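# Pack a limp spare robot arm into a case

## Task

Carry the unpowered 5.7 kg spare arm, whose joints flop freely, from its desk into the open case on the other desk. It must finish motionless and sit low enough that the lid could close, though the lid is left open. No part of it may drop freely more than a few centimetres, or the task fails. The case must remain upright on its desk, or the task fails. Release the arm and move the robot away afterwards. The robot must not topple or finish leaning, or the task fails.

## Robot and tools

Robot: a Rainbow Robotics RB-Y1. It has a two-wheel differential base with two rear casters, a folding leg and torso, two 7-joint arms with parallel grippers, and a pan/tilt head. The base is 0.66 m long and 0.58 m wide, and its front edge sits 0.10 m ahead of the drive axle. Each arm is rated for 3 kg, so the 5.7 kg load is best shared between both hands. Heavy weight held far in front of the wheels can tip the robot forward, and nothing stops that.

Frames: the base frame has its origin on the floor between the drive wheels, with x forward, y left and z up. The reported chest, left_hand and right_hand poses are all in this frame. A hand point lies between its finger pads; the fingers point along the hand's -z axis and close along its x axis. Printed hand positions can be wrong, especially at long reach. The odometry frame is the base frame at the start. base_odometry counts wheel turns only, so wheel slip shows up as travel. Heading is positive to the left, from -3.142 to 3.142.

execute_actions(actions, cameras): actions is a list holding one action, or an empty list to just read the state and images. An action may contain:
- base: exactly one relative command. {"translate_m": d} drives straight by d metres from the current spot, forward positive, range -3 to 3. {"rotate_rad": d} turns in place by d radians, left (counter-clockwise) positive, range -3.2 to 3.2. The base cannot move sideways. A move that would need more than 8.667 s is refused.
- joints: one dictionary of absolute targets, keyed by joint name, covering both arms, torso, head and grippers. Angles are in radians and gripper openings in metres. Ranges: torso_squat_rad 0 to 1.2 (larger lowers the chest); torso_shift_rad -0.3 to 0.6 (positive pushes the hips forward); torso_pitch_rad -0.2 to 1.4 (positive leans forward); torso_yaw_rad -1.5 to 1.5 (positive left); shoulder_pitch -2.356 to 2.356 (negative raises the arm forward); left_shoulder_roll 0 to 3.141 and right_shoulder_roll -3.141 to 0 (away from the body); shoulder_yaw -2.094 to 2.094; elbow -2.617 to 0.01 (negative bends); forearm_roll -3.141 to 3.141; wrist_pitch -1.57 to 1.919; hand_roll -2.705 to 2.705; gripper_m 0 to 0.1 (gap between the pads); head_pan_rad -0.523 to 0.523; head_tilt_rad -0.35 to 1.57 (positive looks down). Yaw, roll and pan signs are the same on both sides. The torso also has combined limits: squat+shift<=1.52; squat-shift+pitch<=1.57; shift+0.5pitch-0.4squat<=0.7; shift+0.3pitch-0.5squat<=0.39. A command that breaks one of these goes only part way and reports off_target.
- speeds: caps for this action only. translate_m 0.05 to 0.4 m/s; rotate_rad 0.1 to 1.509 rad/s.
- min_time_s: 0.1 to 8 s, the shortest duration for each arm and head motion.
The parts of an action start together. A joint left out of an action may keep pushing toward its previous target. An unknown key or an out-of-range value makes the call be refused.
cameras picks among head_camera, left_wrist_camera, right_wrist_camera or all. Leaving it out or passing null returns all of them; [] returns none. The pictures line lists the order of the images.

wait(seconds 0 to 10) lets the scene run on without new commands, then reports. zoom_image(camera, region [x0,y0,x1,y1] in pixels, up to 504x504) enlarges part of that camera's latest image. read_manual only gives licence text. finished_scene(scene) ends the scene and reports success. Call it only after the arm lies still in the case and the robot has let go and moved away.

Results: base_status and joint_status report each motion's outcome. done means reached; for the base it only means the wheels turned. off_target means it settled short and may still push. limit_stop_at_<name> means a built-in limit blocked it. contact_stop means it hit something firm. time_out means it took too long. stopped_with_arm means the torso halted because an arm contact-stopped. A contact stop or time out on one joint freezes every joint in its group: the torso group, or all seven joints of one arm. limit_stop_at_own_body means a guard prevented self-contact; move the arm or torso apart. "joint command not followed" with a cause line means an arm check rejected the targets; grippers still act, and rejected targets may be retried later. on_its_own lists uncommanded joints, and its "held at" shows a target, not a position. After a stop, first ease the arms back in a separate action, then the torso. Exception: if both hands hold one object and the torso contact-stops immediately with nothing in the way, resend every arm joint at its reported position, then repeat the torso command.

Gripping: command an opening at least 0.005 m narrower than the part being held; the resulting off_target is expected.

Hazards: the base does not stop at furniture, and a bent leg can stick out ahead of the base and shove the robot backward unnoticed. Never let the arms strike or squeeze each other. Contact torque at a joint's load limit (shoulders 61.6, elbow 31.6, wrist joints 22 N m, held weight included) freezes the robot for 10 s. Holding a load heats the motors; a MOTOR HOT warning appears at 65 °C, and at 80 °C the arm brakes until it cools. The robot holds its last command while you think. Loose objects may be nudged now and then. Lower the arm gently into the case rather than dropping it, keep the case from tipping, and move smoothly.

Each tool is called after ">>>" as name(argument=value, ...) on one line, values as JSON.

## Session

>>> execute_actions(actions=[], cameras=["head_camera"])

Scene clock: 0.00 s.
base_odometry: x=+0.000 y=+0.000 heading=+0.000 (m, m, rad; odometry frame)
base_status: not commanded
joint_positions: torso_squat_rad=+0.350 torso_shift_rad=+0.001 torso_pitch_rad=+0.002 torso_yaw_rad=+0.001 left_shoulder_pitch_rad=-0.012 left_shoulder_roll_rad=+0.024 left_shoulder_yaw_rad=-0.027 left_elbow_rad=-0.278 left_forearm_roll_rad=-0.025 left_wrist_pitch_rad=+0.001 left_hand_roll_rad=+0.027 left_gripper_m=+0.100 right_shoulder_pitch_rad=-0.046 right_shoulder_roll_rad=-0.007 right_shoulder_yaw_rad=-0.032 right_elbow_rad=-0.117 right_forearm_roll_rad=-0.038 right_wrist_pitch_rad=+0.018 right_hand_roll_rad=+0.017 right_gripper_m=+0.100 head_pan_rad=+0.000 head_tilt_rad=+0.401
joint_status: not commanded
chest: x=-0.2268 y=-0.0001 z=+1.2476 quat_wxyz=(+1.000, +0.000, +0.001, +0.000) (m; base frame)
left_hand: x=-0.0847 y=+0.2338 z=+0.5766 quat_wxyz=(+0.990, +0.010, -0.143, -0.016) (m; base frame)
right_hand: x=-0.1419 y=-0.2265 z=+0.5673 quat_wxyz=(+0.997, -0.003, -0.070, -0.018) (m; base frame)
pictures: head_camera
Images, in order (width x height): head_camera 896x504.

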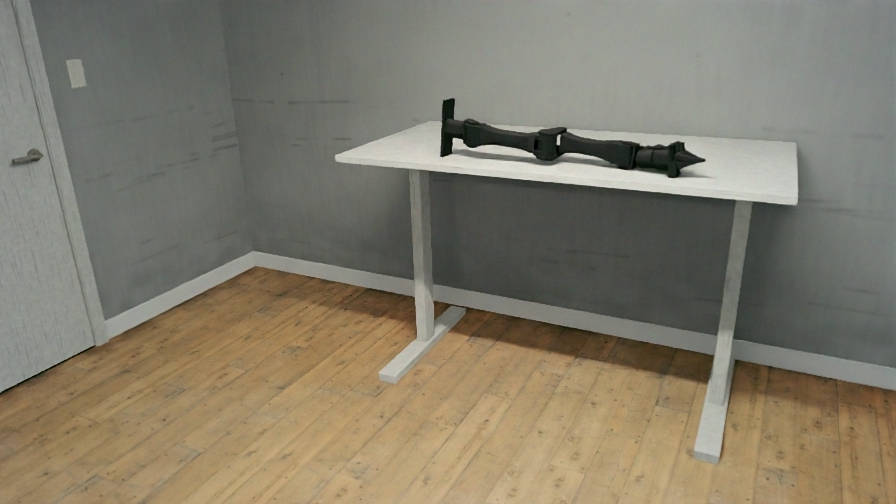

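>>> execute_actions(actions=[{"base":{"translate_m":1.1},"joints":{"torso_squat_rad":0.0,"head_tilt_rad":0.5}}], cameras=[])

>>> execute_actions(actions=[{"base":{"rotate_rad":-0.24},"joints":{"left_shoulder_pitch_rad":-1.578,"left_shoulder_roll_rad":0.415,"left_shoulder_yaw_rad":0.348,"left_elbow_rad":-0.30,"left_forearm_roll_rad":0,"left_wrist_pitch_rad":1.9,"left_hand_roll_rad":-1.8,"left_gripper_m":0.07}}], cameras=["head_camera"])

Scene clock: 26.90 s.
base_odometry: x=+1.100 y=+0.000 heading=+0.000 (m, m, rad; odometry frame)
base_status: done
joint_positions: torso_squat_rad=+0.000 torso_shift_rad=+0.001 torso_pitch_rad=+0.002 torso_yaw_rad=+0.001 left_shoulder_pitch_rad=-0.012 left_shoulder_roll_rad=+0.024 left_shoulder_yaw_rad=-0.027 left_elbow_rad=-0.278 left_forearm_roll_rad=-0.025 left_wrist_pitch_rad=+0.001 left_hand_roll_rad=+0.027 left_gripper_m=+0.100 right_shoulder_pitch_rad=-0.046 right_shoulder_roll_rad=-0.007 right_shoulder_yaw_rad=-0.032 right_elbow_rad=-0.117 right_forearm_roll_rad=-0.038 right_wrist_pitch_rad=+0.018 right_hand_roll_rad=+0.017 right_gripper_m=+0.100 head_pan_rad=+0.000 head_tilt_rad=+0.500
joint_status: all done
chest: x=-0.2267 y=-0.0001 z=+1.2899 quat_wxyz=(+1.000, +0.000, +0.001, +0.000) (m; base frame)
left_hand: x=-0.0846 y=+0.2338 z=+0.6189 quat_wxyz=(+0.990, +0.010, -0.143, -0.016) (m; base frame)
right_hand: x=-0.1417 y=-0.2265 z=+0.6097 quat_wxyz=(+0.997, -0.003, -0.070, -0.018) (m; base frame)
pictures: none
No camera images: the call's "cameras" was empty. Leave "cameras" out to get every camera's image.

Scene clock: 29.10 s.
base_odometry: x=+1.100 y=+0.000 heading=-0.240 (m, m, rad; odometry frame)
base_status: done
joint_positions: torso_squat_rad=+0.000 torso_shift_rad=+0.001 torso_pitch_rad=+0.001 torso_yaw_rad=+0.001 left_shoulder_pitch_rad=-1.579 left_shoulder_roll_rad=+0.415 left_shoulder_yaw_rad=+0.347 left_elbow_rad=-0.300 left_forearm_roll_rad=+0.000 left_wrist_pitch_rad=+1.900 left_hand_roll_rad=-1.800 left_gripper_m=+0.070 right_shoulder_pitch_rad=-0.046 right_shoulder_roll_rad=-0.007 right_shoulder_yaw_rad=-0.032 right_elbow_rad=-0.117 right_forearm_roll_rad=-0.038 right_wrist_pitch_rad=+0.018 right_hand_roll_rad=+0.017 right_gripper_m=+0.100 head_pan_rad=+0.000 head_tilt_rad=+0.500
joint_status: all done
chest: x=-0.2268 y=-0.0001 z=+1.2899 quat_wxyz=(+1.000, +0.000, +0.001, +0.000) (m; base frame)
left_hand: x=+0.2994 y=+0.2516 z=+1.2315 quat_wxyz=(+0.645, +0.000, +0.000, -0.764) (m; base frame)
right_hand: x=-0.1418 y=-0.2265 z=+0.6097 quat_wxyz=(+0.997, -0.003, -0.070, -0.018) (m; base frame)
pictures: head_camera
Images, in order (width x height): head_camera 896x504.

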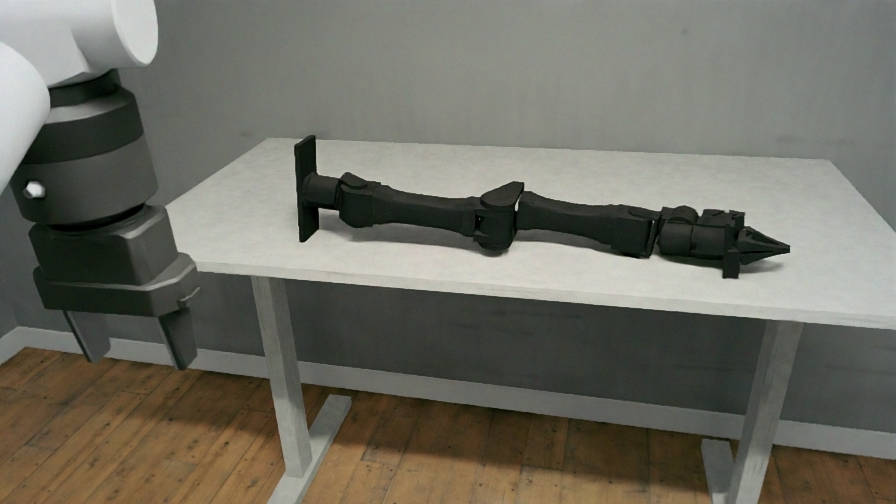

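>>> execute_actions(actions=[{"base":{"translate_m":0.81},"joints":{"head_tilt_rad":0.8,"head_pan_rad":0.2,"torso_yaw_rad":0.045,"left_hand_roll_rad":-1.845}}], cameras=["head_camera","left_wrist_camera"])

Scene clock: 35.23 s.
base_odometry: x=+1.887 y=-0.193 heading=-0.240 (m, m, rad; odometry frame)
base_status: done
joint_positions: torso_squat_rad=+0.000 torso_shift_rad=+0.001 torso_pitch_rad=+0.002 torso_yaw_rad=+0.045 left_shoulder_pitch_rad=-1.578 left_shoulder_roll_rad=+0.415 left_shoulder_yaw_rad=+0.347 left_elbow_rad=-0.300 left_forearm_roll_rad=+0.000 left_wrist_pitch_rad=+1.900 left_hand_roll_rad=-1.845 left_gripper_m=+0.070 right_shoulder_pitch_rad=-0.046 right_shoulder_roll_rad=-0.007 right_shoulder_yaw_rad=-0.032 right_elbow_rad=-0.117 right_forearm_roll_rad=-0.038 right_wrist_pitch_rad=+0.018 right_hand_roll_rad=+0.017 right_gripper_m=+0.100 head_pan_rad=+0.200 head_tilt_rad=+0.800
joint_status: all done
chest: x=-0.2268 y=-0.0001 z=+1.2899 quat_wxyz=(+1.000, +0.000, +0.001, +0.023) (m; base frame)
left_hand: x=+0.2877 y=+0.2748 z=+1.2313 quat_wxyz=(+0.645, +0.000, +0.000, -0.764) (m; base frame)
right_hand: x=-0.1318 y=-0.2225 z=+0.6097 quat_wxyz=(+0.998, -0.001, -0.070, +0.004) (m; base frame)
pictures: head_camera, left_wrist_camera
Images, in order (width x height): head_camera 896x504, left_wrist_camera 644x364.

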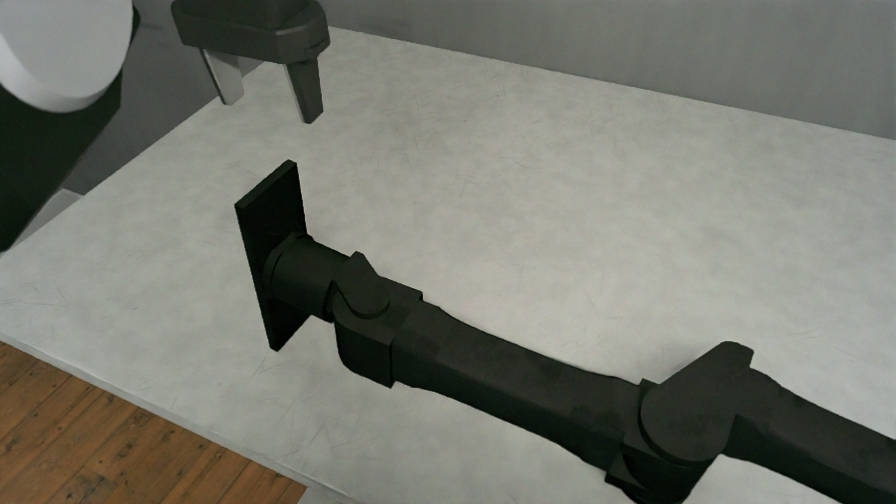

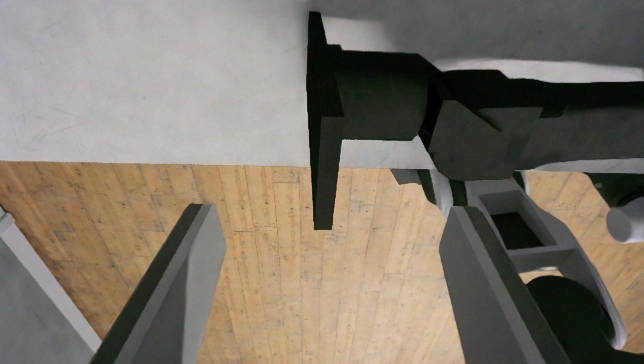

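>>> execute_actions(actions=[{"base":{"translate_m":-0.014},"joints":{"left_shoulder_pitch_rad":-1.39,"left_shoulder_roll_rad":0.348,"left_shoulder_yaw_rad":0.353,"left_elbow_rad":-0.5}}], cameras=["head_camera","left_wrist_camera"])

Scene clock: 39.77 s.
base_odometry: x=+1.873 y=-0.189 heading=-0.240 (m, m, rad; odometry frame)
base_status: done
joint_positions: torso_squat_rad=+0.000 torso_shift_rad=+0.001 torso_pitch_rad=+0.001 torso_yaw_rad=+0.045 left_shoulder_pitch_rad=-1.390 left_shoulder_roll_rad=+0.348 left_shoulder_yaw_rad=+0.353 left_elbow_rad=-0.500 left_forearm_roll_rad=+0.000 left_wrist_pitch_rad=+1.900 left_hand_roll_rad=-1.845 left_gripper_m=+0.070 right_shoulder_pitch_rad=-0.046 right_shoulder_roll_rad=-0.007 right_shoulder_yaw_rad=-0.032 right_elbow_rad=-0.117 right_forearm_roll_rad=-0.038 right_wrist_pitch_rad=+0.018 right_hand_roll_rad=+0.017 right_gripper_m=+0.100 head_pan_rad=+0.200 head_tilt_rad=+0.800
joint_status: all done
chest: x=-0.2268 y=-0.0001 z=+1.2899 quat_wxyz=(+1.000, +0.000, +0.001, +0.022) (m; base frame)
left_hand: x=+0.2898 y=+0.2761 z=+1.1761 quat_wxyz=(+0.645, +0.000, +0.001, -0.764) (m; base frame)
right_hand: x=-0.1320 y=-0.2225 z=+0.6096 quat_wxyz=(+0.998, -0.001, -0.070, +0.004) (m; base frame)
pictures: head_camera, left_wrist_camera
Images, in order (width x height): head_camera 896x504, left_wrist_camera 644x364.

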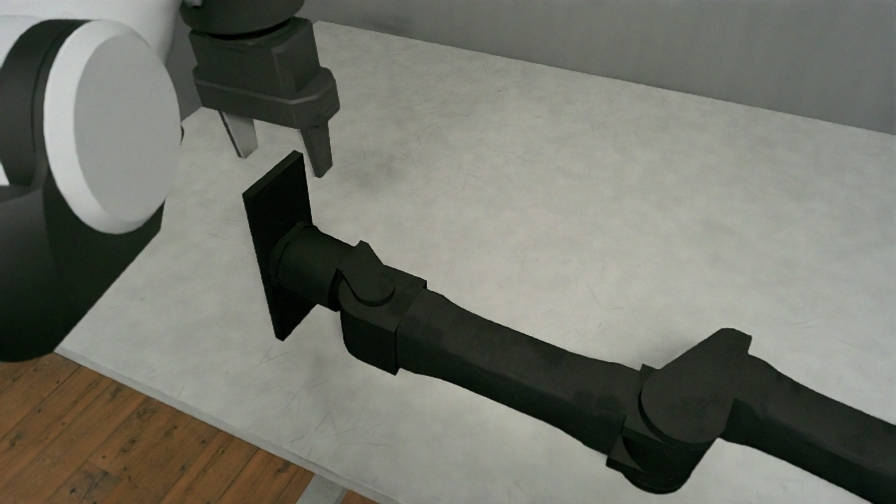

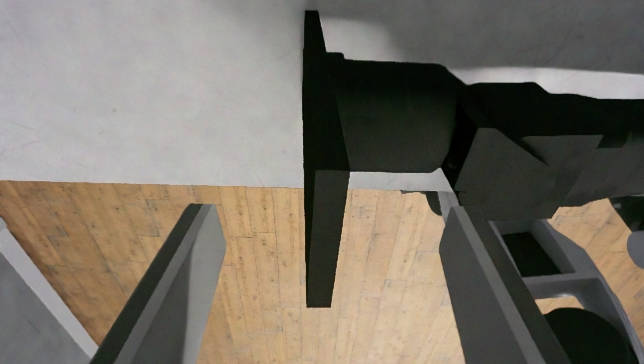

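>>> execute_actions(actions=[{"base":{"translate_m":-0.008},"joints":{"torso_squat_rad":0.225,"left_shoulder_pitch_rad":-1.297,"left_shoulder_roll_rad":0.313,"left_shoulder_yaw_rad":0.351,"left_elbow_rad":-0.6,"left_gripper_m":0.04}}], cameras=["left_wrist_camera"])

>>> execute_actions(actions=[{"joints":{"left_gripper_m":0.0}}], cameras=["head_camera","left_wrist_camera"])

Scene clock: 48.03 s.
base_odometry: x=+1.865 y=-0.187 heading=-0.240 (m, m, rad; odometry frame)
base_status: done
joint_positions: torso_squat_rad=+0.225 torso_shift_rad=+0.001 torso_pitch_rad=+0.001 torso_yaw_rad=+0.045 left_shoulder_pitch_rad=-1.297 left_shoulder_roll_rad=+0.313 left_shoulder_yaw_rad=+0.351 left_elbow_rad=-0.600 left_forearm_roll_rad=+0.000 left_wrist_pitch_rad=+1.900 left_hand_roll_rad=-1.845 left_gripper_m=+0.040 right_shoulder_pitch_rad=-0.046 right_shoulder_roll_rad=-0.007 right_shoulder_yaw_rad=-0.032 right_elbow_rad=-0.117 right_forearm_roll_rad=-0.038 right_wrist_pitch_rad=+0.018 right_hand_roll_rad=+0.017 right_gripper_m=+0.100 head_pan_rad=+0.200 head_tilt_rad=+0.800
joint_status: all done
chest: x=-0.2269 y=-0.0001 z=+1.2723 quat_wxyz=(+1.000, +0.000, +0.001, +0.022) (m; base frame)
left_hand: x=+0.2869 y=+0.2753 z=+1.1312 quat_wxyz=(+0.645, +0.000, +0.000, -0.764) (m; base frame)
right_hand: x=-0.1319 y=-0.2225 z=+0.5920 quat_wxyz=(+0.998, -0.001, -0.071, +0.004) (m; base frame)
pictures: left_wrist_camera
Images, in order (width x height): left_wrist_camera 644x364.

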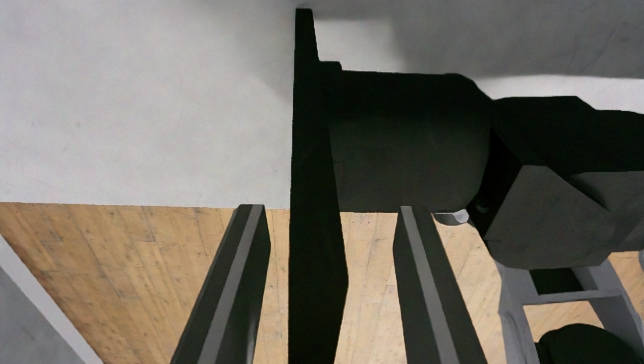

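Scene clock: 48.90 s.
base_odometry: x=+1.865 y=-0.187 heading=-0.240 (m, m, rad; odometry frame)
base_status: not commanded
joint_positions: torso_squat_rad=+0.225 torso_shift_rad=+0.001 torso_pitch_rad=+0.001 torso_yaw_rad=+0.045 left_shoulder_pitch_rad=-1.297 left_shoulder_roll_rad=+0.314 left_shoulder_yaw_rad=+0.351 left_elbow_rad=-0.600 left_forearm_roll_rad=-0.001 left_wrist_pitch_rad=+1.900 left_hand_roll_rad=-1.845 left_gripper_m=+0.014 right_shoulder_pitch_rad=-0.046 right_shoulder_roll_rad=-0.007 right_shoulder_yaw_rad=-0.032 right_elbow_rad=-0.117 right_forearm_roll_rad=-0.038 right_wrist_pitch_rad=+0.018 right_hand_roll_rad=+0.017 right_gripper_m=+0.100 head_pan_rad=+0.200 head_tilt_rad=+0.800
joint_status: left_gripper_m off_target (ended at +0.014, target +0.000)
chest: x=-0.2268 y=+0.0000 z=+1.2723 quat_wxyz=(+1.000, +0.000, +0.001, +0.023) (m; base frame)
left_hand: x=+0.2869 y=+0.2761 z=+1.1312 quat_wxyz=(+0.645, +0.001, +0.001, -0.764) (m; base frame)
right_hand: x=-0.1319 y=-0.2224 z=+0.5920 quat_wxyz=(+0.998, -0.001, -0.070, +0.004) (m; base frame)
pictures: head_camera, left_wrist_camera
Images, in order (width x height): head_camera 896x504, left_wrist_camera 644x364.

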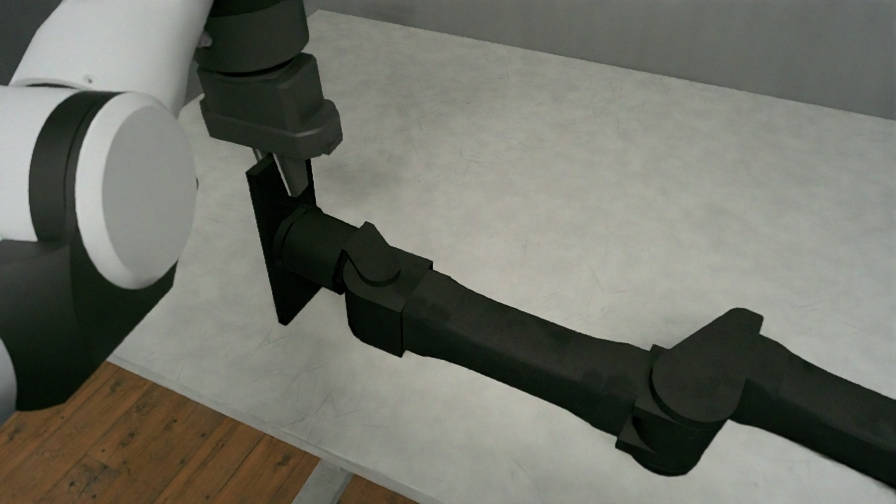

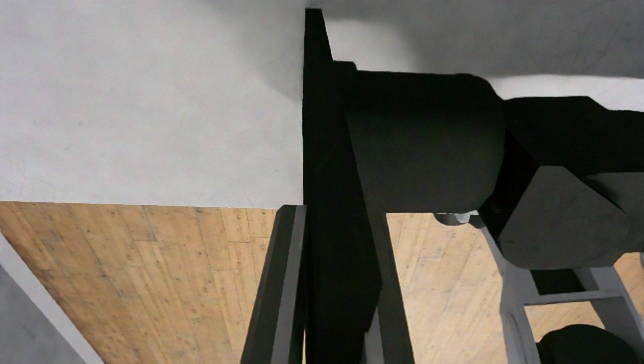

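>>> execute_actions(actions=[{"base":{"translate_m":-0.13},"speeds":{"translate_m":0.07},"joints":{"torso_squat_rad":0.0,"head_pan_rad":0.1,"head_tilt_rad":0.7,"left_shoulder_pitch_rad":-1.001,"left_shoulder_roll_rad":0.207,"left_shoulder_yaw_rad":0.3255,"left_elbow_rad":-1.093,"left_wrist_pitch_rad":1.558,"left_hand_roll_rad":-1.571},"min_time_s":2.5}], cameras=["head_camera","left_wrist_camera"])

Scene clock: 61.40 s.
base_odometry: x=+1.739 y=-0.156 heading=-0.239 (m, m, rad; odometry frame)
base_status: done
joint_positions: torso_squat_rad=+0.000 torso_shift_rad=+0.001 torso_pitch_rad=+0.002 torso_yaw_rad=+0.045 left_shoulder_pitch_rad=-0.998 left_shoulder_roll_rad=+0.206 left_shoulder_yaw_rad=+0.326 left_elbow_rad=-1.091 left_forearm_roll_rad=+0.000 left_wrist_pitch_rad=+1.559 left_hand_roll_rad=-1.571 left_gripper_m=+0.019 right_shoulder_pitch_rad=-0.046 right_shoulder_roll_rad=-0.007 right_shoulder_yaw_rad=-0.032 right_elbow_rad=-0.117 right_forearm_roll_rad=-0.038 right_wrist_pitch_rad=+0.018 right_hand_roll_rad=+0.017 right_gripper_m=+0.100 head_pan_rad=+0.100 head_tilt_rad=+0.700
joint_status: all done
chest: x=-0.2264 y=+0.0000 z=+1.2899 quat_wxyz=(+1.000, +0.000, +0.001, +0.023) (m; base frame)
left_hand: x=+0.3602 y=+0.2826 z=+1.1381 quat_wxyz=(+0.719, +0.189, -0.171, -0.647) (m; base frame)
right_hand: x=-0.1320 y=-0.2225 z=+0.6096 quat_wxyz=(+0.998, -0.001, -0.070, +0.004) (m; base frame)
pictures: head_camera, left_wrist_camera
Images, in order (width x height): head_camera 896x504, left_wrist_camera 644x364.

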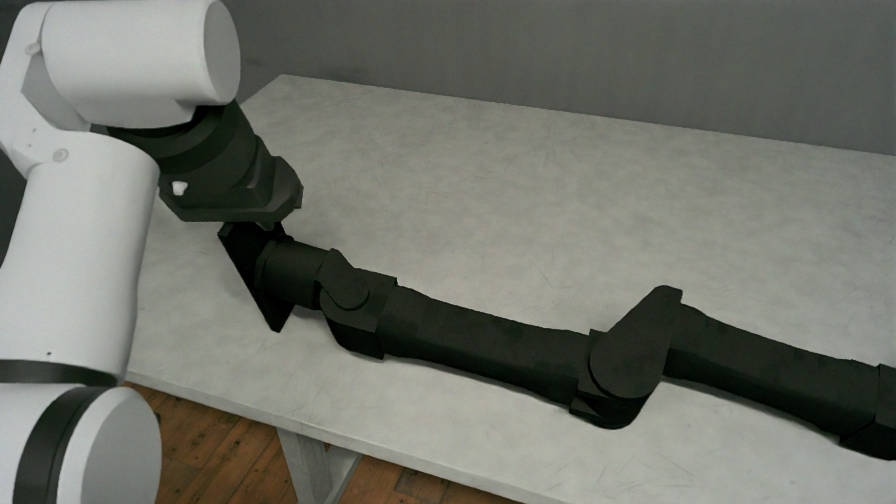

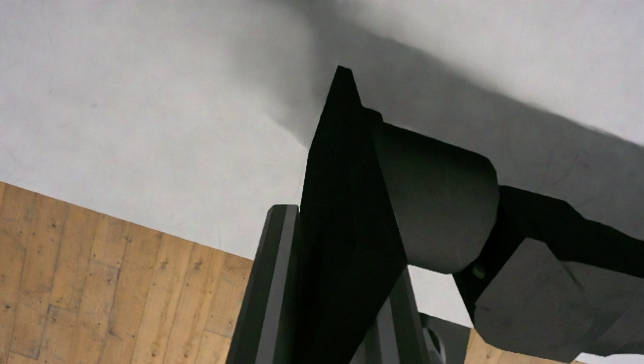

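>>> execute_actions(actions=[])

Scene clock: 76.20 s.
base_odometry: x=+1.739 y=-0.156 heading=-0.239 (m, m, rad; odometry frame)
base_status: done
joint_positions: torso_squat_rad=+0.000 torso_shift_rad=+0.001 torso_pitch_rad=+0.002 torso_yaw_rad=+0.045 left_shoulder_pitch_rad=-0.998 left_shoulder_roll_rad=+0.206 left_shoulder_yaw_rad=+0.326 left_elbow_rad=-1.091 left_forearm_roll_rad=+0.000 left_wrist_pitch_rad=+1.559 left_hand_roll_rad=-1.571 left_gripper_m=+0.019 right_shoulder_pitch_rad=-0.046 right_shoulder_roll_rad=-0.007 right_shoulder_yaw_rad=-0.032 right_elbow_rad=-0.117 right_forearm_roll_rad=-0.038 right_wrist_pitch_rad=+0.018 right_hand_roll_rad=+0.017 right_gripper_m=+0.100 head_pan_rad=+0.100 head_tilt_rad=+0.700
joint_status: all done
chest: x=-0.2264 y=+0.0000 z=+1.2899 quat_wxyz=(+1.000, +0.000, +0.001, +0.023) (m; base frame)
left_hand: x=+0.3602 y=+0.2826 z=+1.1381 quat_wxyz=(+0.719, +0.189, -0.171, -0.647) (m; base frame)
right_hand: x=-0.1320 y=-0.2225 z=+0.6096 quat_wxyz=(+0.998, -0.001, -0.070, +0.004) (m; base frame)
pictures: head_camera, left_wrist_camera, right_wrist_camera
Images, in order (width x height): head_camera 896x504, left_wrist_camera 644x364, right_wrist_camera 644x364.

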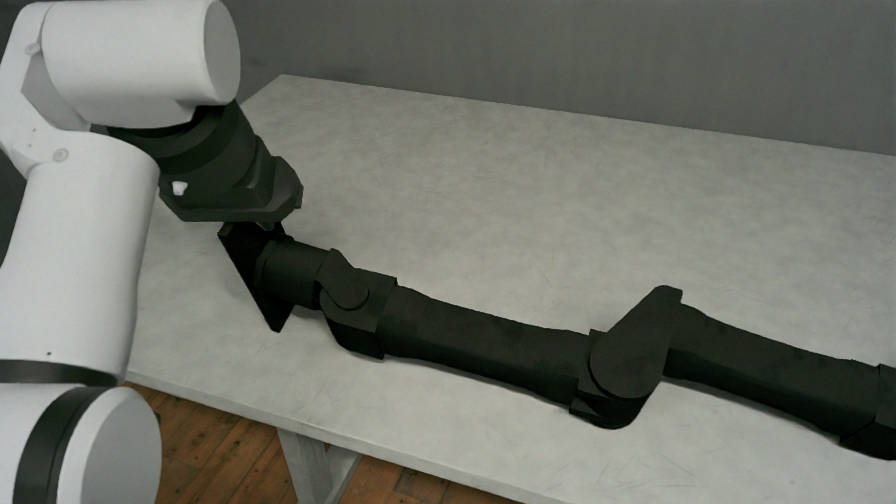

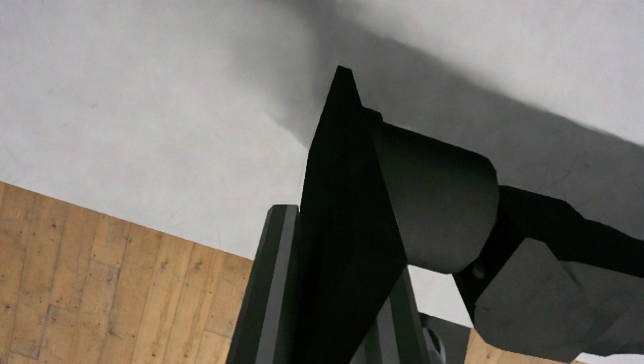

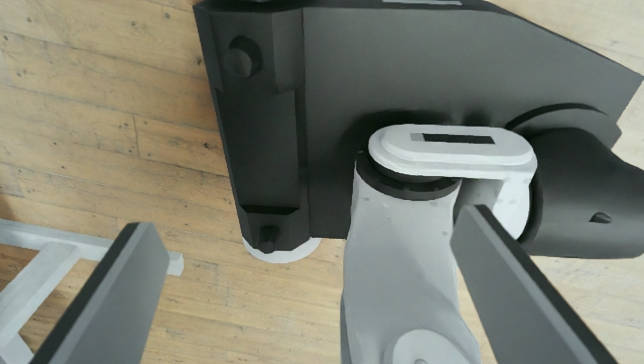

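>>> zoom_image(camera="head_camera", region=[150, 150, 450, 400])

Region (150, 150, 450, 400) of head_camera's 896x504 image, scaled by 1.680, with more detail than that image has.

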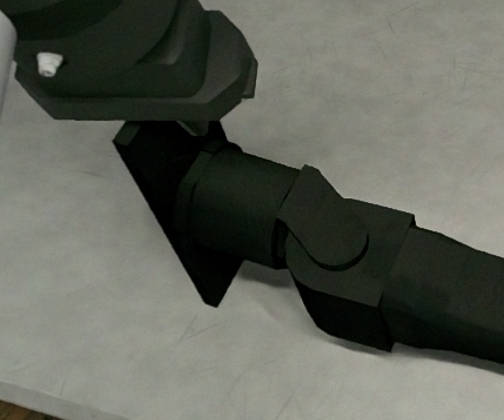

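>>> execute_actions(actions=[{"base":{"translate_m":-0.10},"speeds":{"translate_m":0.06},"joints":{"left_shoulder_pitch_rad":-0.847,"left_shoulder_roll_rad":0.158,"left_shoulder_yaw_rad":0.300,"left_elbow_rad":-1.196,"left_wrist_pitch_rad":1.240,"left_gripper_m":0},"min_time_s":2.2}], cameras=["head_camera","left_wrist_camera"])

Scene clock: 139.43 s.
base_odometry: x=+1.642 y=-0.133 heading=-0.241 (m, m, rad; odometry frame)
base_status: done
joint_positions: torso_squat_rad=+0.000 torso_shift_rad=+0.001 torso_pitch_rad=+0.002 torso_yaw_rad=+0.045 left_shoulder_pitch_rad=-0.846 left_shoulder_roll_rad=+0.159 left_shoulder_yaw_rad=+0.301 left_elbow_rad=-1.195 left_forearm_roll_rad=+0.000 left_wrist_pitch_rad=+1.241 left_hand_roll_rad=-1.571 left_gripper_m=+0.018 right_shoulder_pitch_rad=-0.046 right_shoulder_roll_rad=-0.007 right_shoulder_yaw_rad=-0.032 right_elbow_rad=-0.117 right_forearm_roll_rad=-0.038 right_wrist_pitch_rad=+0.018 right_hand_roll_rad=+0.017 right_gripper_m=+0.100 head_pan_rad=+0.100 head_tilt_rad=+0.700
joint_status: left_gripper_m off_target (ended at +0.018, target +0.000); the others done
chest: x=-0.2267 y=+0.0000 z=+1.2899 quat_wxyz=(+1.000, +0.000, +0.001, +0.023) (m; base frame)
left_hand: x=+0.3900 y=+0.2864 z=+1.1249 quat_wxyz=(+0.688, +0.283, -0.254, -0.619) (m; base frame)
right_hand: x=-0.1320 y=-0.2225 z=+0.6097 quat_wxyz=(+0.998, -0.001, -0.070, +0.004) (m; base frame)
pictures: head_camera, left_wrist_camera
Images, in order (width x height): head_camera 896x504, left_wrist_camera 644x364.

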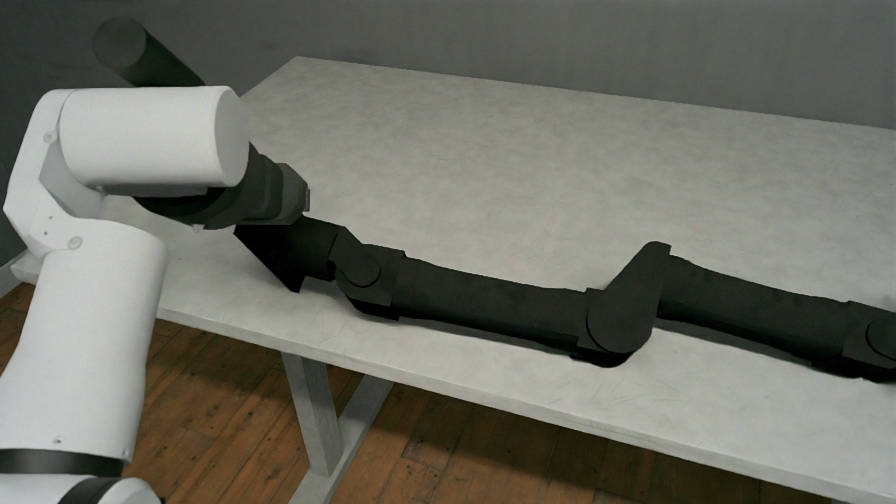

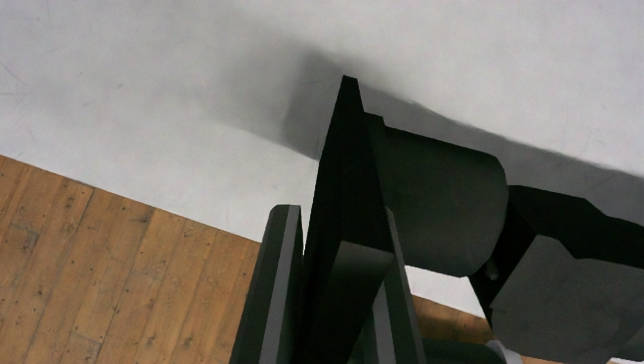

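>>> execute_actions(actions=[{"joints":{"left_shoulder_pitch_rad":-0.471,"left_shoulder_roll_rad":0.062,"left_shoulder_yaw_rad":0.210,"left_elbow_rad":-1.368,"left_wrist_pitch_rad":0.597,"left_gripper_m":0},"min_time_s":2.2}], cameras=["head_camera","left_wrist_camera"])

Scene clock: 150.97 s.
base_odometry: x=+1.642 y=-0.133 heading=-0.241 (m, m, rad; odometry frame)
base_status: not commanded
joint_positions: torso_squat_rad=+0.000 torso_shift_rad=+0.001 torso_pitch_rad=+0.001 torso_yaw_rad=+0.045 left_shoulder_pitch_rad=-0.470 left_shoulder_roll_rad=+0.063 left_shoulder_yaw_rad=+0.211 left_elbow_rad=-1.367 left_forearm_roll_rad=+0.000 left_wrist_pitch_rad=+0.598 left_hand_roll_rad=-1.571 left_gripper_m=+0.019 right_shoulder_pitch_rad=-0.046 right_shoulder_roll_rad=-0.007 right_shoulder_yaw_rad=-0.032 right_elbow_rad=-0.117 right_forearm_roll_rad=-0.038 right_wrist_pitch_rad=+0.018 right_hand_roll_rad=+0.017 right_gripper_m=+0.100 head_pan_rad=+0.100 head_tilt_rad=+0.700
joint_status: left_gripper_m off_target (ended at +0.019, target +0.000); the others done
chest: x=-0.2268 y=-0.0001 z=+1.2899 quat_wxyz=(+1.000, +0.000, +0.001, +0.023) (m; base frame)
left_hand: x=+0.3798 y=+0.2858 z=+1.0869 quat_wxyz=(+0.610, +0.426, -0.382, -0.548) (m; base frame)
right_hand: x=-0.1319 y=-0.2224 z=+0.6097 quat_wxyz=(+0.998, -0.001, -0.070, +0.004) (m; base frame)
pictures: head_camera, left_wrist_camera
Images, in order (width x height): head_camera 896x504, left_wrist_camera 644x364.

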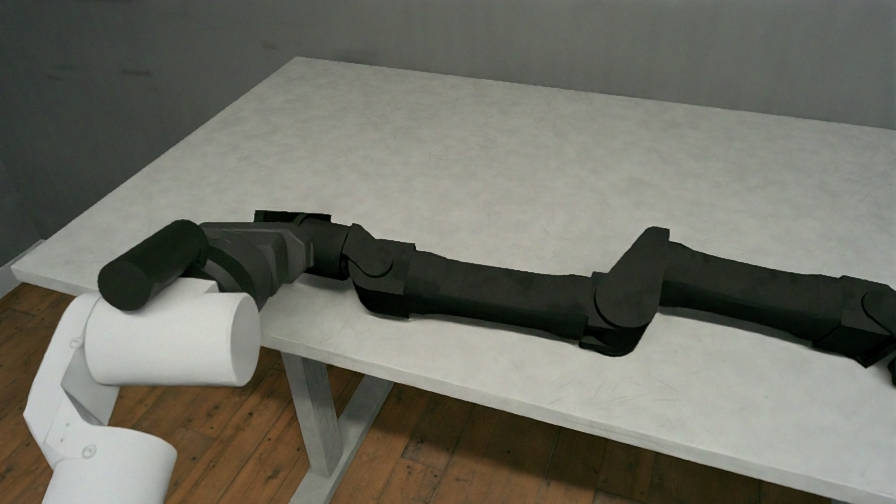

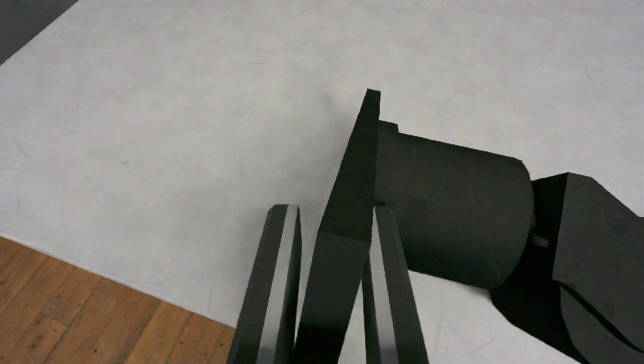

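>>> execute_actions(actions=[{"joints":{"left_shoulder_pitch_rad":-0.503,"left_shoulder_roll_rad":0.069,"left_shoulder_yaw_rad":0.219,"left_elbow_rad":-0.949,"left_wrist_pitch_rad":-0.051,"left_gripper_m":0},"min_time_s":1.8}], cameras=["head_camera","left_wrist_camera"])

Scene clock: 160.00 s.
base_odometry: x=+1.642 y=-0.133 heading=-0.241 (m, m, rad; odometry frame)
base_status: not commanded
joint_positions: torso_squat_rad=+0.000 torso_shift_rad=+0.001 torso_pitch_rad=+0.001 torso_yaw_rad=+0.045 left_shoulder_pitch_rad=-0.502 left_shoulder_roll_rad=+0.069 left_shoulder_yaw_rad=+0.218 left_elbow_rad=-0.948 left_forearm_roll_rad=+0.000 left_wrist_pitch_rad=-0.050 left_hand_roll_rad=-1.571 left_gripper_m=+0.018 right_shoulder_pitch_rad=-0.046 right_shoulder_roll_rad=-0.007 right_shoulder_yaw_rad=-0.032 right_elbow_rad=-0.117 right_forearm_roll_rad=-0.038 right_wrist_pitch_rad=+0.018 right_hand_roll_rad=+0.017 right_gripper_m=+0.100 head_pan_rad=+0.100 head_tilt_rad=+0.700
joint_status: left_gripper_m off_target (ended at +0.018, target +0.000); the others done
chest: x=-0.2268 y=-0.0001 z=+1.2899 quat_wxyz=(+1.000, +0.000, +0.001, +0.023) (m; base frame)
left_hand: x=+0.3934 y=+0.2861 z=+1.0509 quat_wxyz=(+0.549, +0.501, -0.451, -0.495) (m; base frame)
right_hand: x=-0.1320 y=-0.2224 z=+0.6097 quat_wxyz=(+0.998, -0.001, -0.070, +0.004) (m; base frame)
pictures: head_camera, left_wrist_camera
Images, in order (width x height): head_camera 896x504, left_wrist_camera 644x364.

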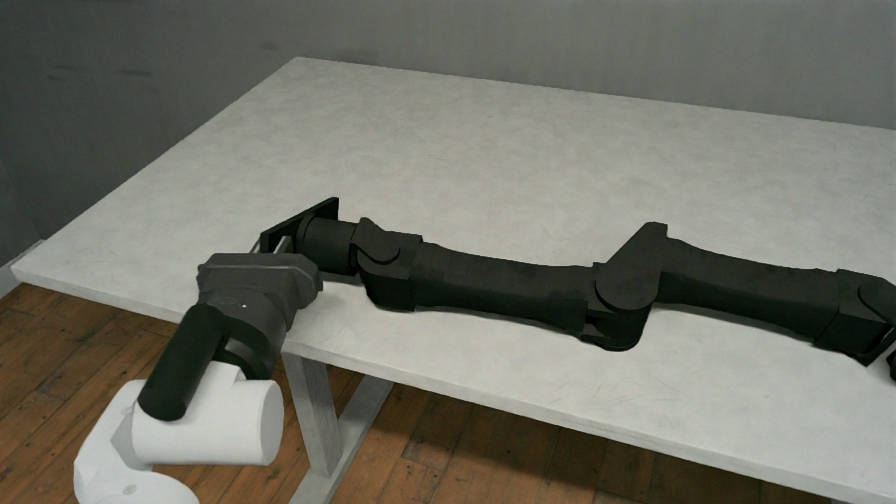

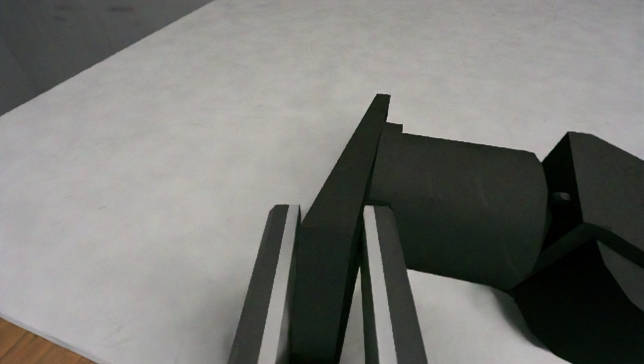

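>>> execute_actions(actions=[{"joints":{"torso_squat_rad":0.3,"left_gripper_m":0}}], cameras=["head_camera","left_wrist_camera"])

>>> zoom_image(camera="head_camera", region=[180, 150, 460, 360])

Scene clock: 165.00 s.
base_odometry: x=+1.642 y=-0.133 heading=-0.241 (m, m, rad; odometry frame)
base_status: not commanded
joint_positions: torso_squat_rad=+0.300 torso_shift_rad=+0.001 torso_pitch_rad=+0.001 torso_yaw_rad=+0.045 left_shoulder_pitch_rad=-0.504 left_shoulder_roll_rad=+0.069 left_shoulder_yaw_rad=+0.219 left_elbow_rad=-0.950 left_forearm_roll_rad=+0.000 left_wrist_pitch_rad=-0.052 left_hand_roll_rad=-1.571 left_gripper_m=+0.017 right_shoulder_pitch_rad=-0.046 right_shoulder_roll_rad=-0.007 right_shoulder_yaw_rad=-0.032 right_elbow_rad=-0.117 right_forearm_roll_rad=-0.038 right_wrist_pitch_rad=+0.018 right_hand_roll_rad=+0.017 right_gripper_m=+0.100 head_pan_rad=+0.100 head_tilt_rad=+0.700
joint_status: left_gripper_m off_target (ended at +0.017, target +0.000); the others done
chest: x=-0.2271 y=-0.0001 z=+1.2586 quat_wxyz=(+1.000, +0.000, +0.000, +0.023) (m; base frame)
left_hand: x=+0.3940 y=+0.2862 z=+1.0223 quat_wxyz=(+0.548, +0.502, -0.452, -0.493) (m; base frame)
right_hand: x=-0.1319 y=-0.2224 z=+0.5784 quat_wxyz=(+0.997, -0.001, -0.071, +0.004) (m; base frame)
pictures: head_camera, left_wrist_camera
Images, in order (width x height): head_camera 896x504, left_wrist_camera 644x364.

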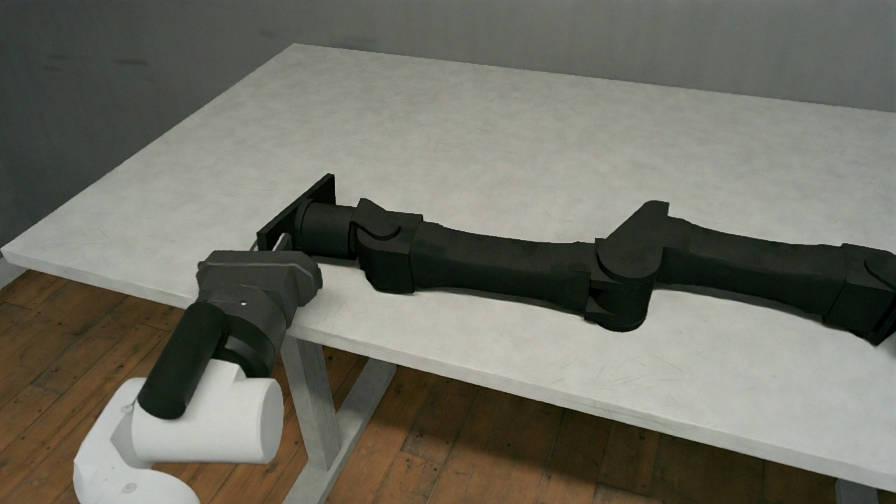

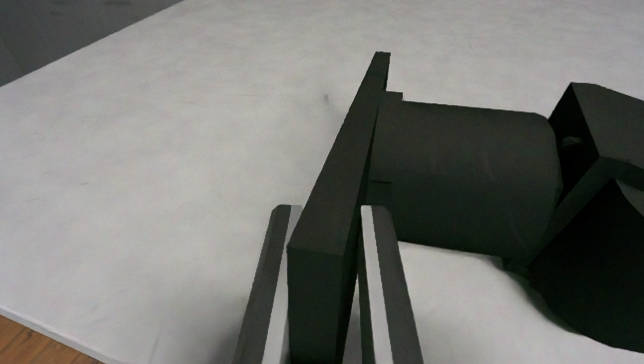

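Region (180, 150, 460, 360) of head_camera's 896x504 image, scaled by 1.800, with more detail than that image has; it fills the top 378 rows of this view, and the rest is white.

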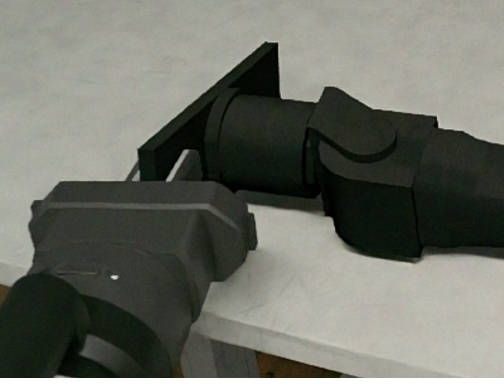

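>>> execute_actions(actions=[{"joints":{"left_gripper_m":0.05,"head_pan_rad":-0.2}}], cameras=["head_camera","left_wrist_camera"])

Scene clock: 168.17 s.
base_odometry: x=+1.642 y=-0.133 heading=-0.241 (m, m, rad; odometry frame)
base_status: not commanded
joint_positions: torso_squat_rad=+0.300 torso_shift_rad=+0.001 torso_pitch_rad=+0.001 torso_yaw_rad=+0.045 left_shoulder_pitch_rad=-0.504 left_shoulder_roll_rad=+0.069 left_shoulder_yaw_rad=+0.219 left_elbow_rad=-0.949 left_forearm_roll_rad=+0.000 left_wrist_pitch_rad=-0.051 left_hand_roll_rad=-1.571 left_gripper_m=+0.050 right_shoulder_pitch_rad=-0.046 right_shoulder_roll_rad=-0.007 right_shoulder_yaw_rad=-0.032 right_elbow_rad=-0.117 right_forearm_roll_rad=-0.038 right_wrist_pitch_rad=+0.018 right_hand_roll_rad=+0.017 right_gripper_m=+0.100 head_pan_rad=-0.200 head_tilt_rad=+0.700
joint_status: all done
chest: x=-0.2269 y=-0.0001 z=+1.2587 quat_wxyz=(+1.000, +0.000, +0.001, +0.023) (m; base frame)
left_hand: x=+0.3941 y=+0.2862 z=+1.0217 quat_wxyz=(+0.548, +0.502, -0.452, -0.494) (m; base frame)
right_hand: x=-0.1319 y=-0.2224 z=+0.5784 quat_wxyz=(+0.998, -0.001, -0.070, +0.004) (m; base frame)
pictures: head_camera, left_wrist_camera
Images, in order (width x height): head_camera 896x504, left_wrist_camera 644x364.

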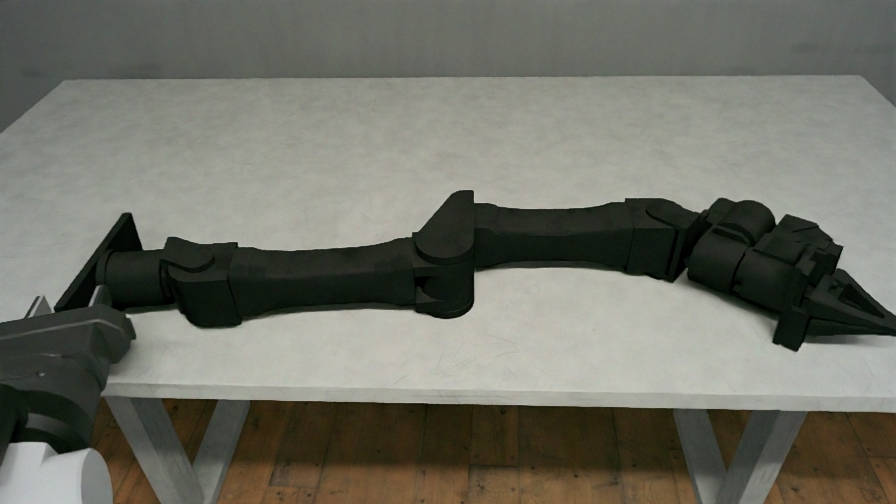

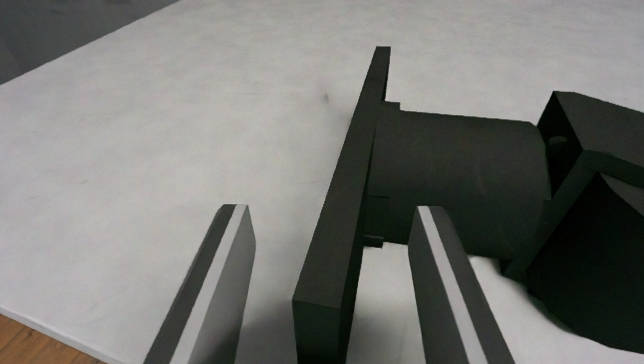

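>>> execute_actions(actions=[{"base":{"translate_m":-0.13},"joints":{"torso_squat_rad":0,"torso_yaw_rad":-0.04,"left_shoulder_pitch_rad":-1.095,"left_shoulder_roll_rad":0.254,"left_shoulder_yaw_rad":0.344,"left_elbow_rad":-0.777,"left_wrist_pitch_rad":1.0,"left_gripper_m":0.1,"right_shoulder_pitch_rad":-1.22,"right_shoulder_roll_rad":-0.308,"right_shoulder_yaw_rad":-0.356,"right_elbow_rad":-0.619,"right_forearm_roll_rad":0,"right_wrist_pitch_rad":1.846,"right_hand_roll_rad":0,"head_pan_rad":0},"min_time_s":1.8}], cameras=["head_camera"])

>>> execute_actions(actions=[{"base":{"translate_m":0.31},"speeds":{"translate_m":0.2},"joints":{"left_wrist_pitch_rad":1.869,"left_hand_roll_rad":-0.205,"head_tilt_rad":0.85}}])

Scene clock: 194.47 s.
base_odometry: x=+1.516 y=-0.102 heading=-0.242 (m, m, rad; odometry frame)
base_status: done
joint_positions: torso_squat_rad=+0.000 torso_shift_rad=+0.001 torso_pitch_rad=+0.001 torso_yaw_rad=-0.040 left_shoulder_pitch_rad=-1.095 left_shoulder_roll_rad=+0.254 left_shoulder_yaw_rad=+0.344 left_elbow_rad=-0.777 left_forearm_roll_rad=+0.000 left_wrist_pitch_rad=+1.000 left_hand_roll_rad=-1.571 left_gripper_m=+0.100 right_shoulder_pitch_rad=-1.220 right_shoulder_roll_rad=-0.308 right_shoulder_yaw_rad=-0.356 right_elbow_rad=-0.619 right_forearm_roll_rad=+0.000 right_wrist_pitch_rad=+1.846 right_hand_roll_rad=+0.000 right_gripper_m=+0.100 head_pan_rad=+0.000 head_tilt_rad=+0.700
joint_status: all done
chest: x=-0.2268 y=-0.0001 z=+1.2899 quat_wxyz=(+1.000, +0.000, +0.001, -0.020) (m; base frame)
left_hand: x=+0.4706 y=+0.2439 z=+1.1660 quat_wxyz=(+0.653, +0.303, -0.292, -0.630) (m; base frame)
right_hand: x=+0.2853 y=-0.2848 z=+1.1149 quat_wxyz=(+0.998, -0.001, +0.001, -0.062) (m; base frame)
pictures: head_camera
Images, in order (width x height): head_camera 896x504.

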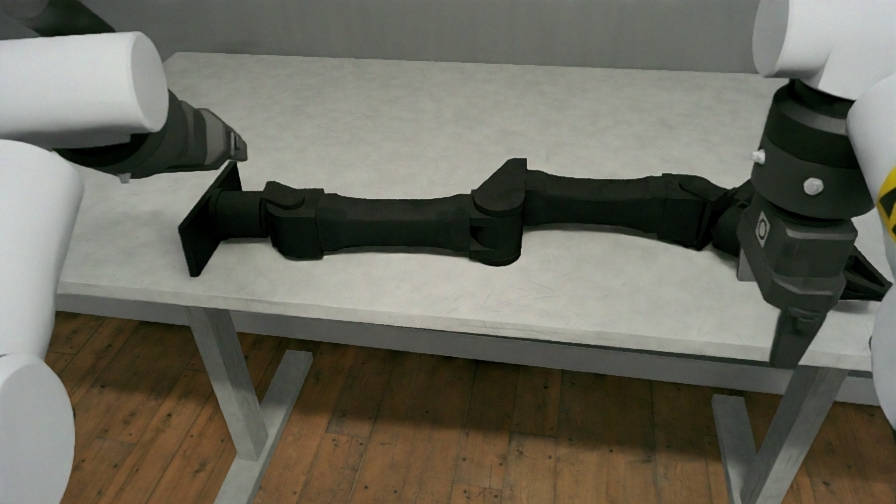

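Scene clock: 196.83 s.
base_odometry: x=+1.817 y=-0.176 heading=-0.242 (m, m, rad; odometry frame)
base_status: done
joint_positions: torso_squat_rad=+0.000 torso_shift_rad=+0.001 torso_pitch_rad=+0.002 torso_yaw_rad=-0.040 left_shoulder_pitch_rad=-1.095 left_shoulder_roll_rad=+0.254 left_shoulder_yaw_rad=+0.344 left_elbow_rad=-0.777 left_forearm_roll_rad=+0.000 left_wrist_pitch_rad=+1.869 left_hand_roll_rad=-0.205 left_gripper_m=+0.100 right_shoulder_pitch_rad=-1.220 right_shoulder_roll_rad=-0.308 right_shoulder_yaw_rad=-0.356 right_elbow_rad=-0.619 right_forearm_roll_rad=+0.000 right_wrist_pitch_rad=+1.846 right_hand_roll_rad=+0.000 right_gripper_m=+0.100 head_pan_rad=+0.000 head_tilt_rad=+0.850
joint_status: all done
chest: x=-0.2267 y=-0.0001 z=+1.2899 quat_wxyz=(+1.000, +0.000, +0.001, -0.020) (m; base frame)
left_hand: x=+0.2946 y=+0.2377 z=+1.0844 quat_wxyz=(+0.996, +0.000, +0.001, -0.085) (m; base frame)
right_hand: x=+0.2853 y=-0.2848 z=+1.1147 quat_wxyz=(+0.998, -0.001, +0.001, -0.062) (m; base frame)
pictures: head_camera, left_wrist_camera, right_wrist_camera
Images, in order (width x height): head_camera 896x504, left_wrist_camera 644x364, right_wrist_camera 644x364.

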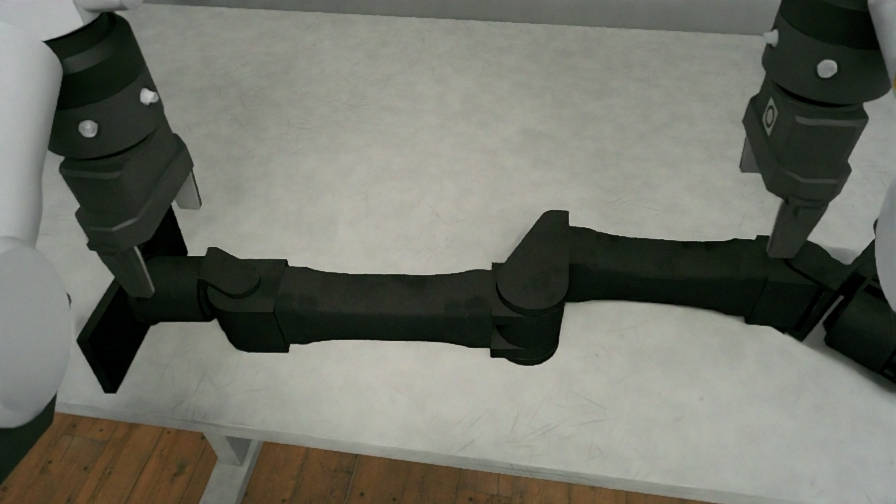

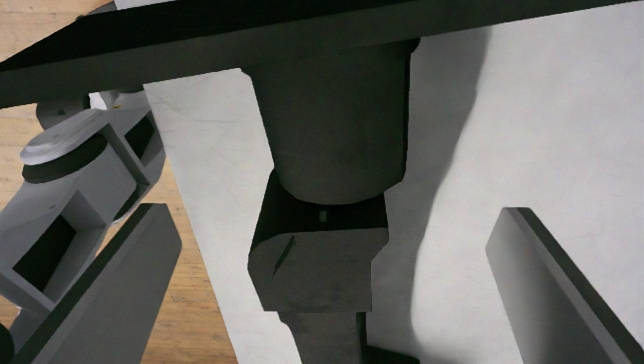

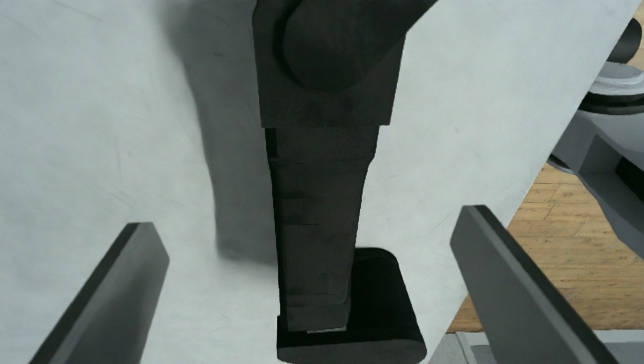

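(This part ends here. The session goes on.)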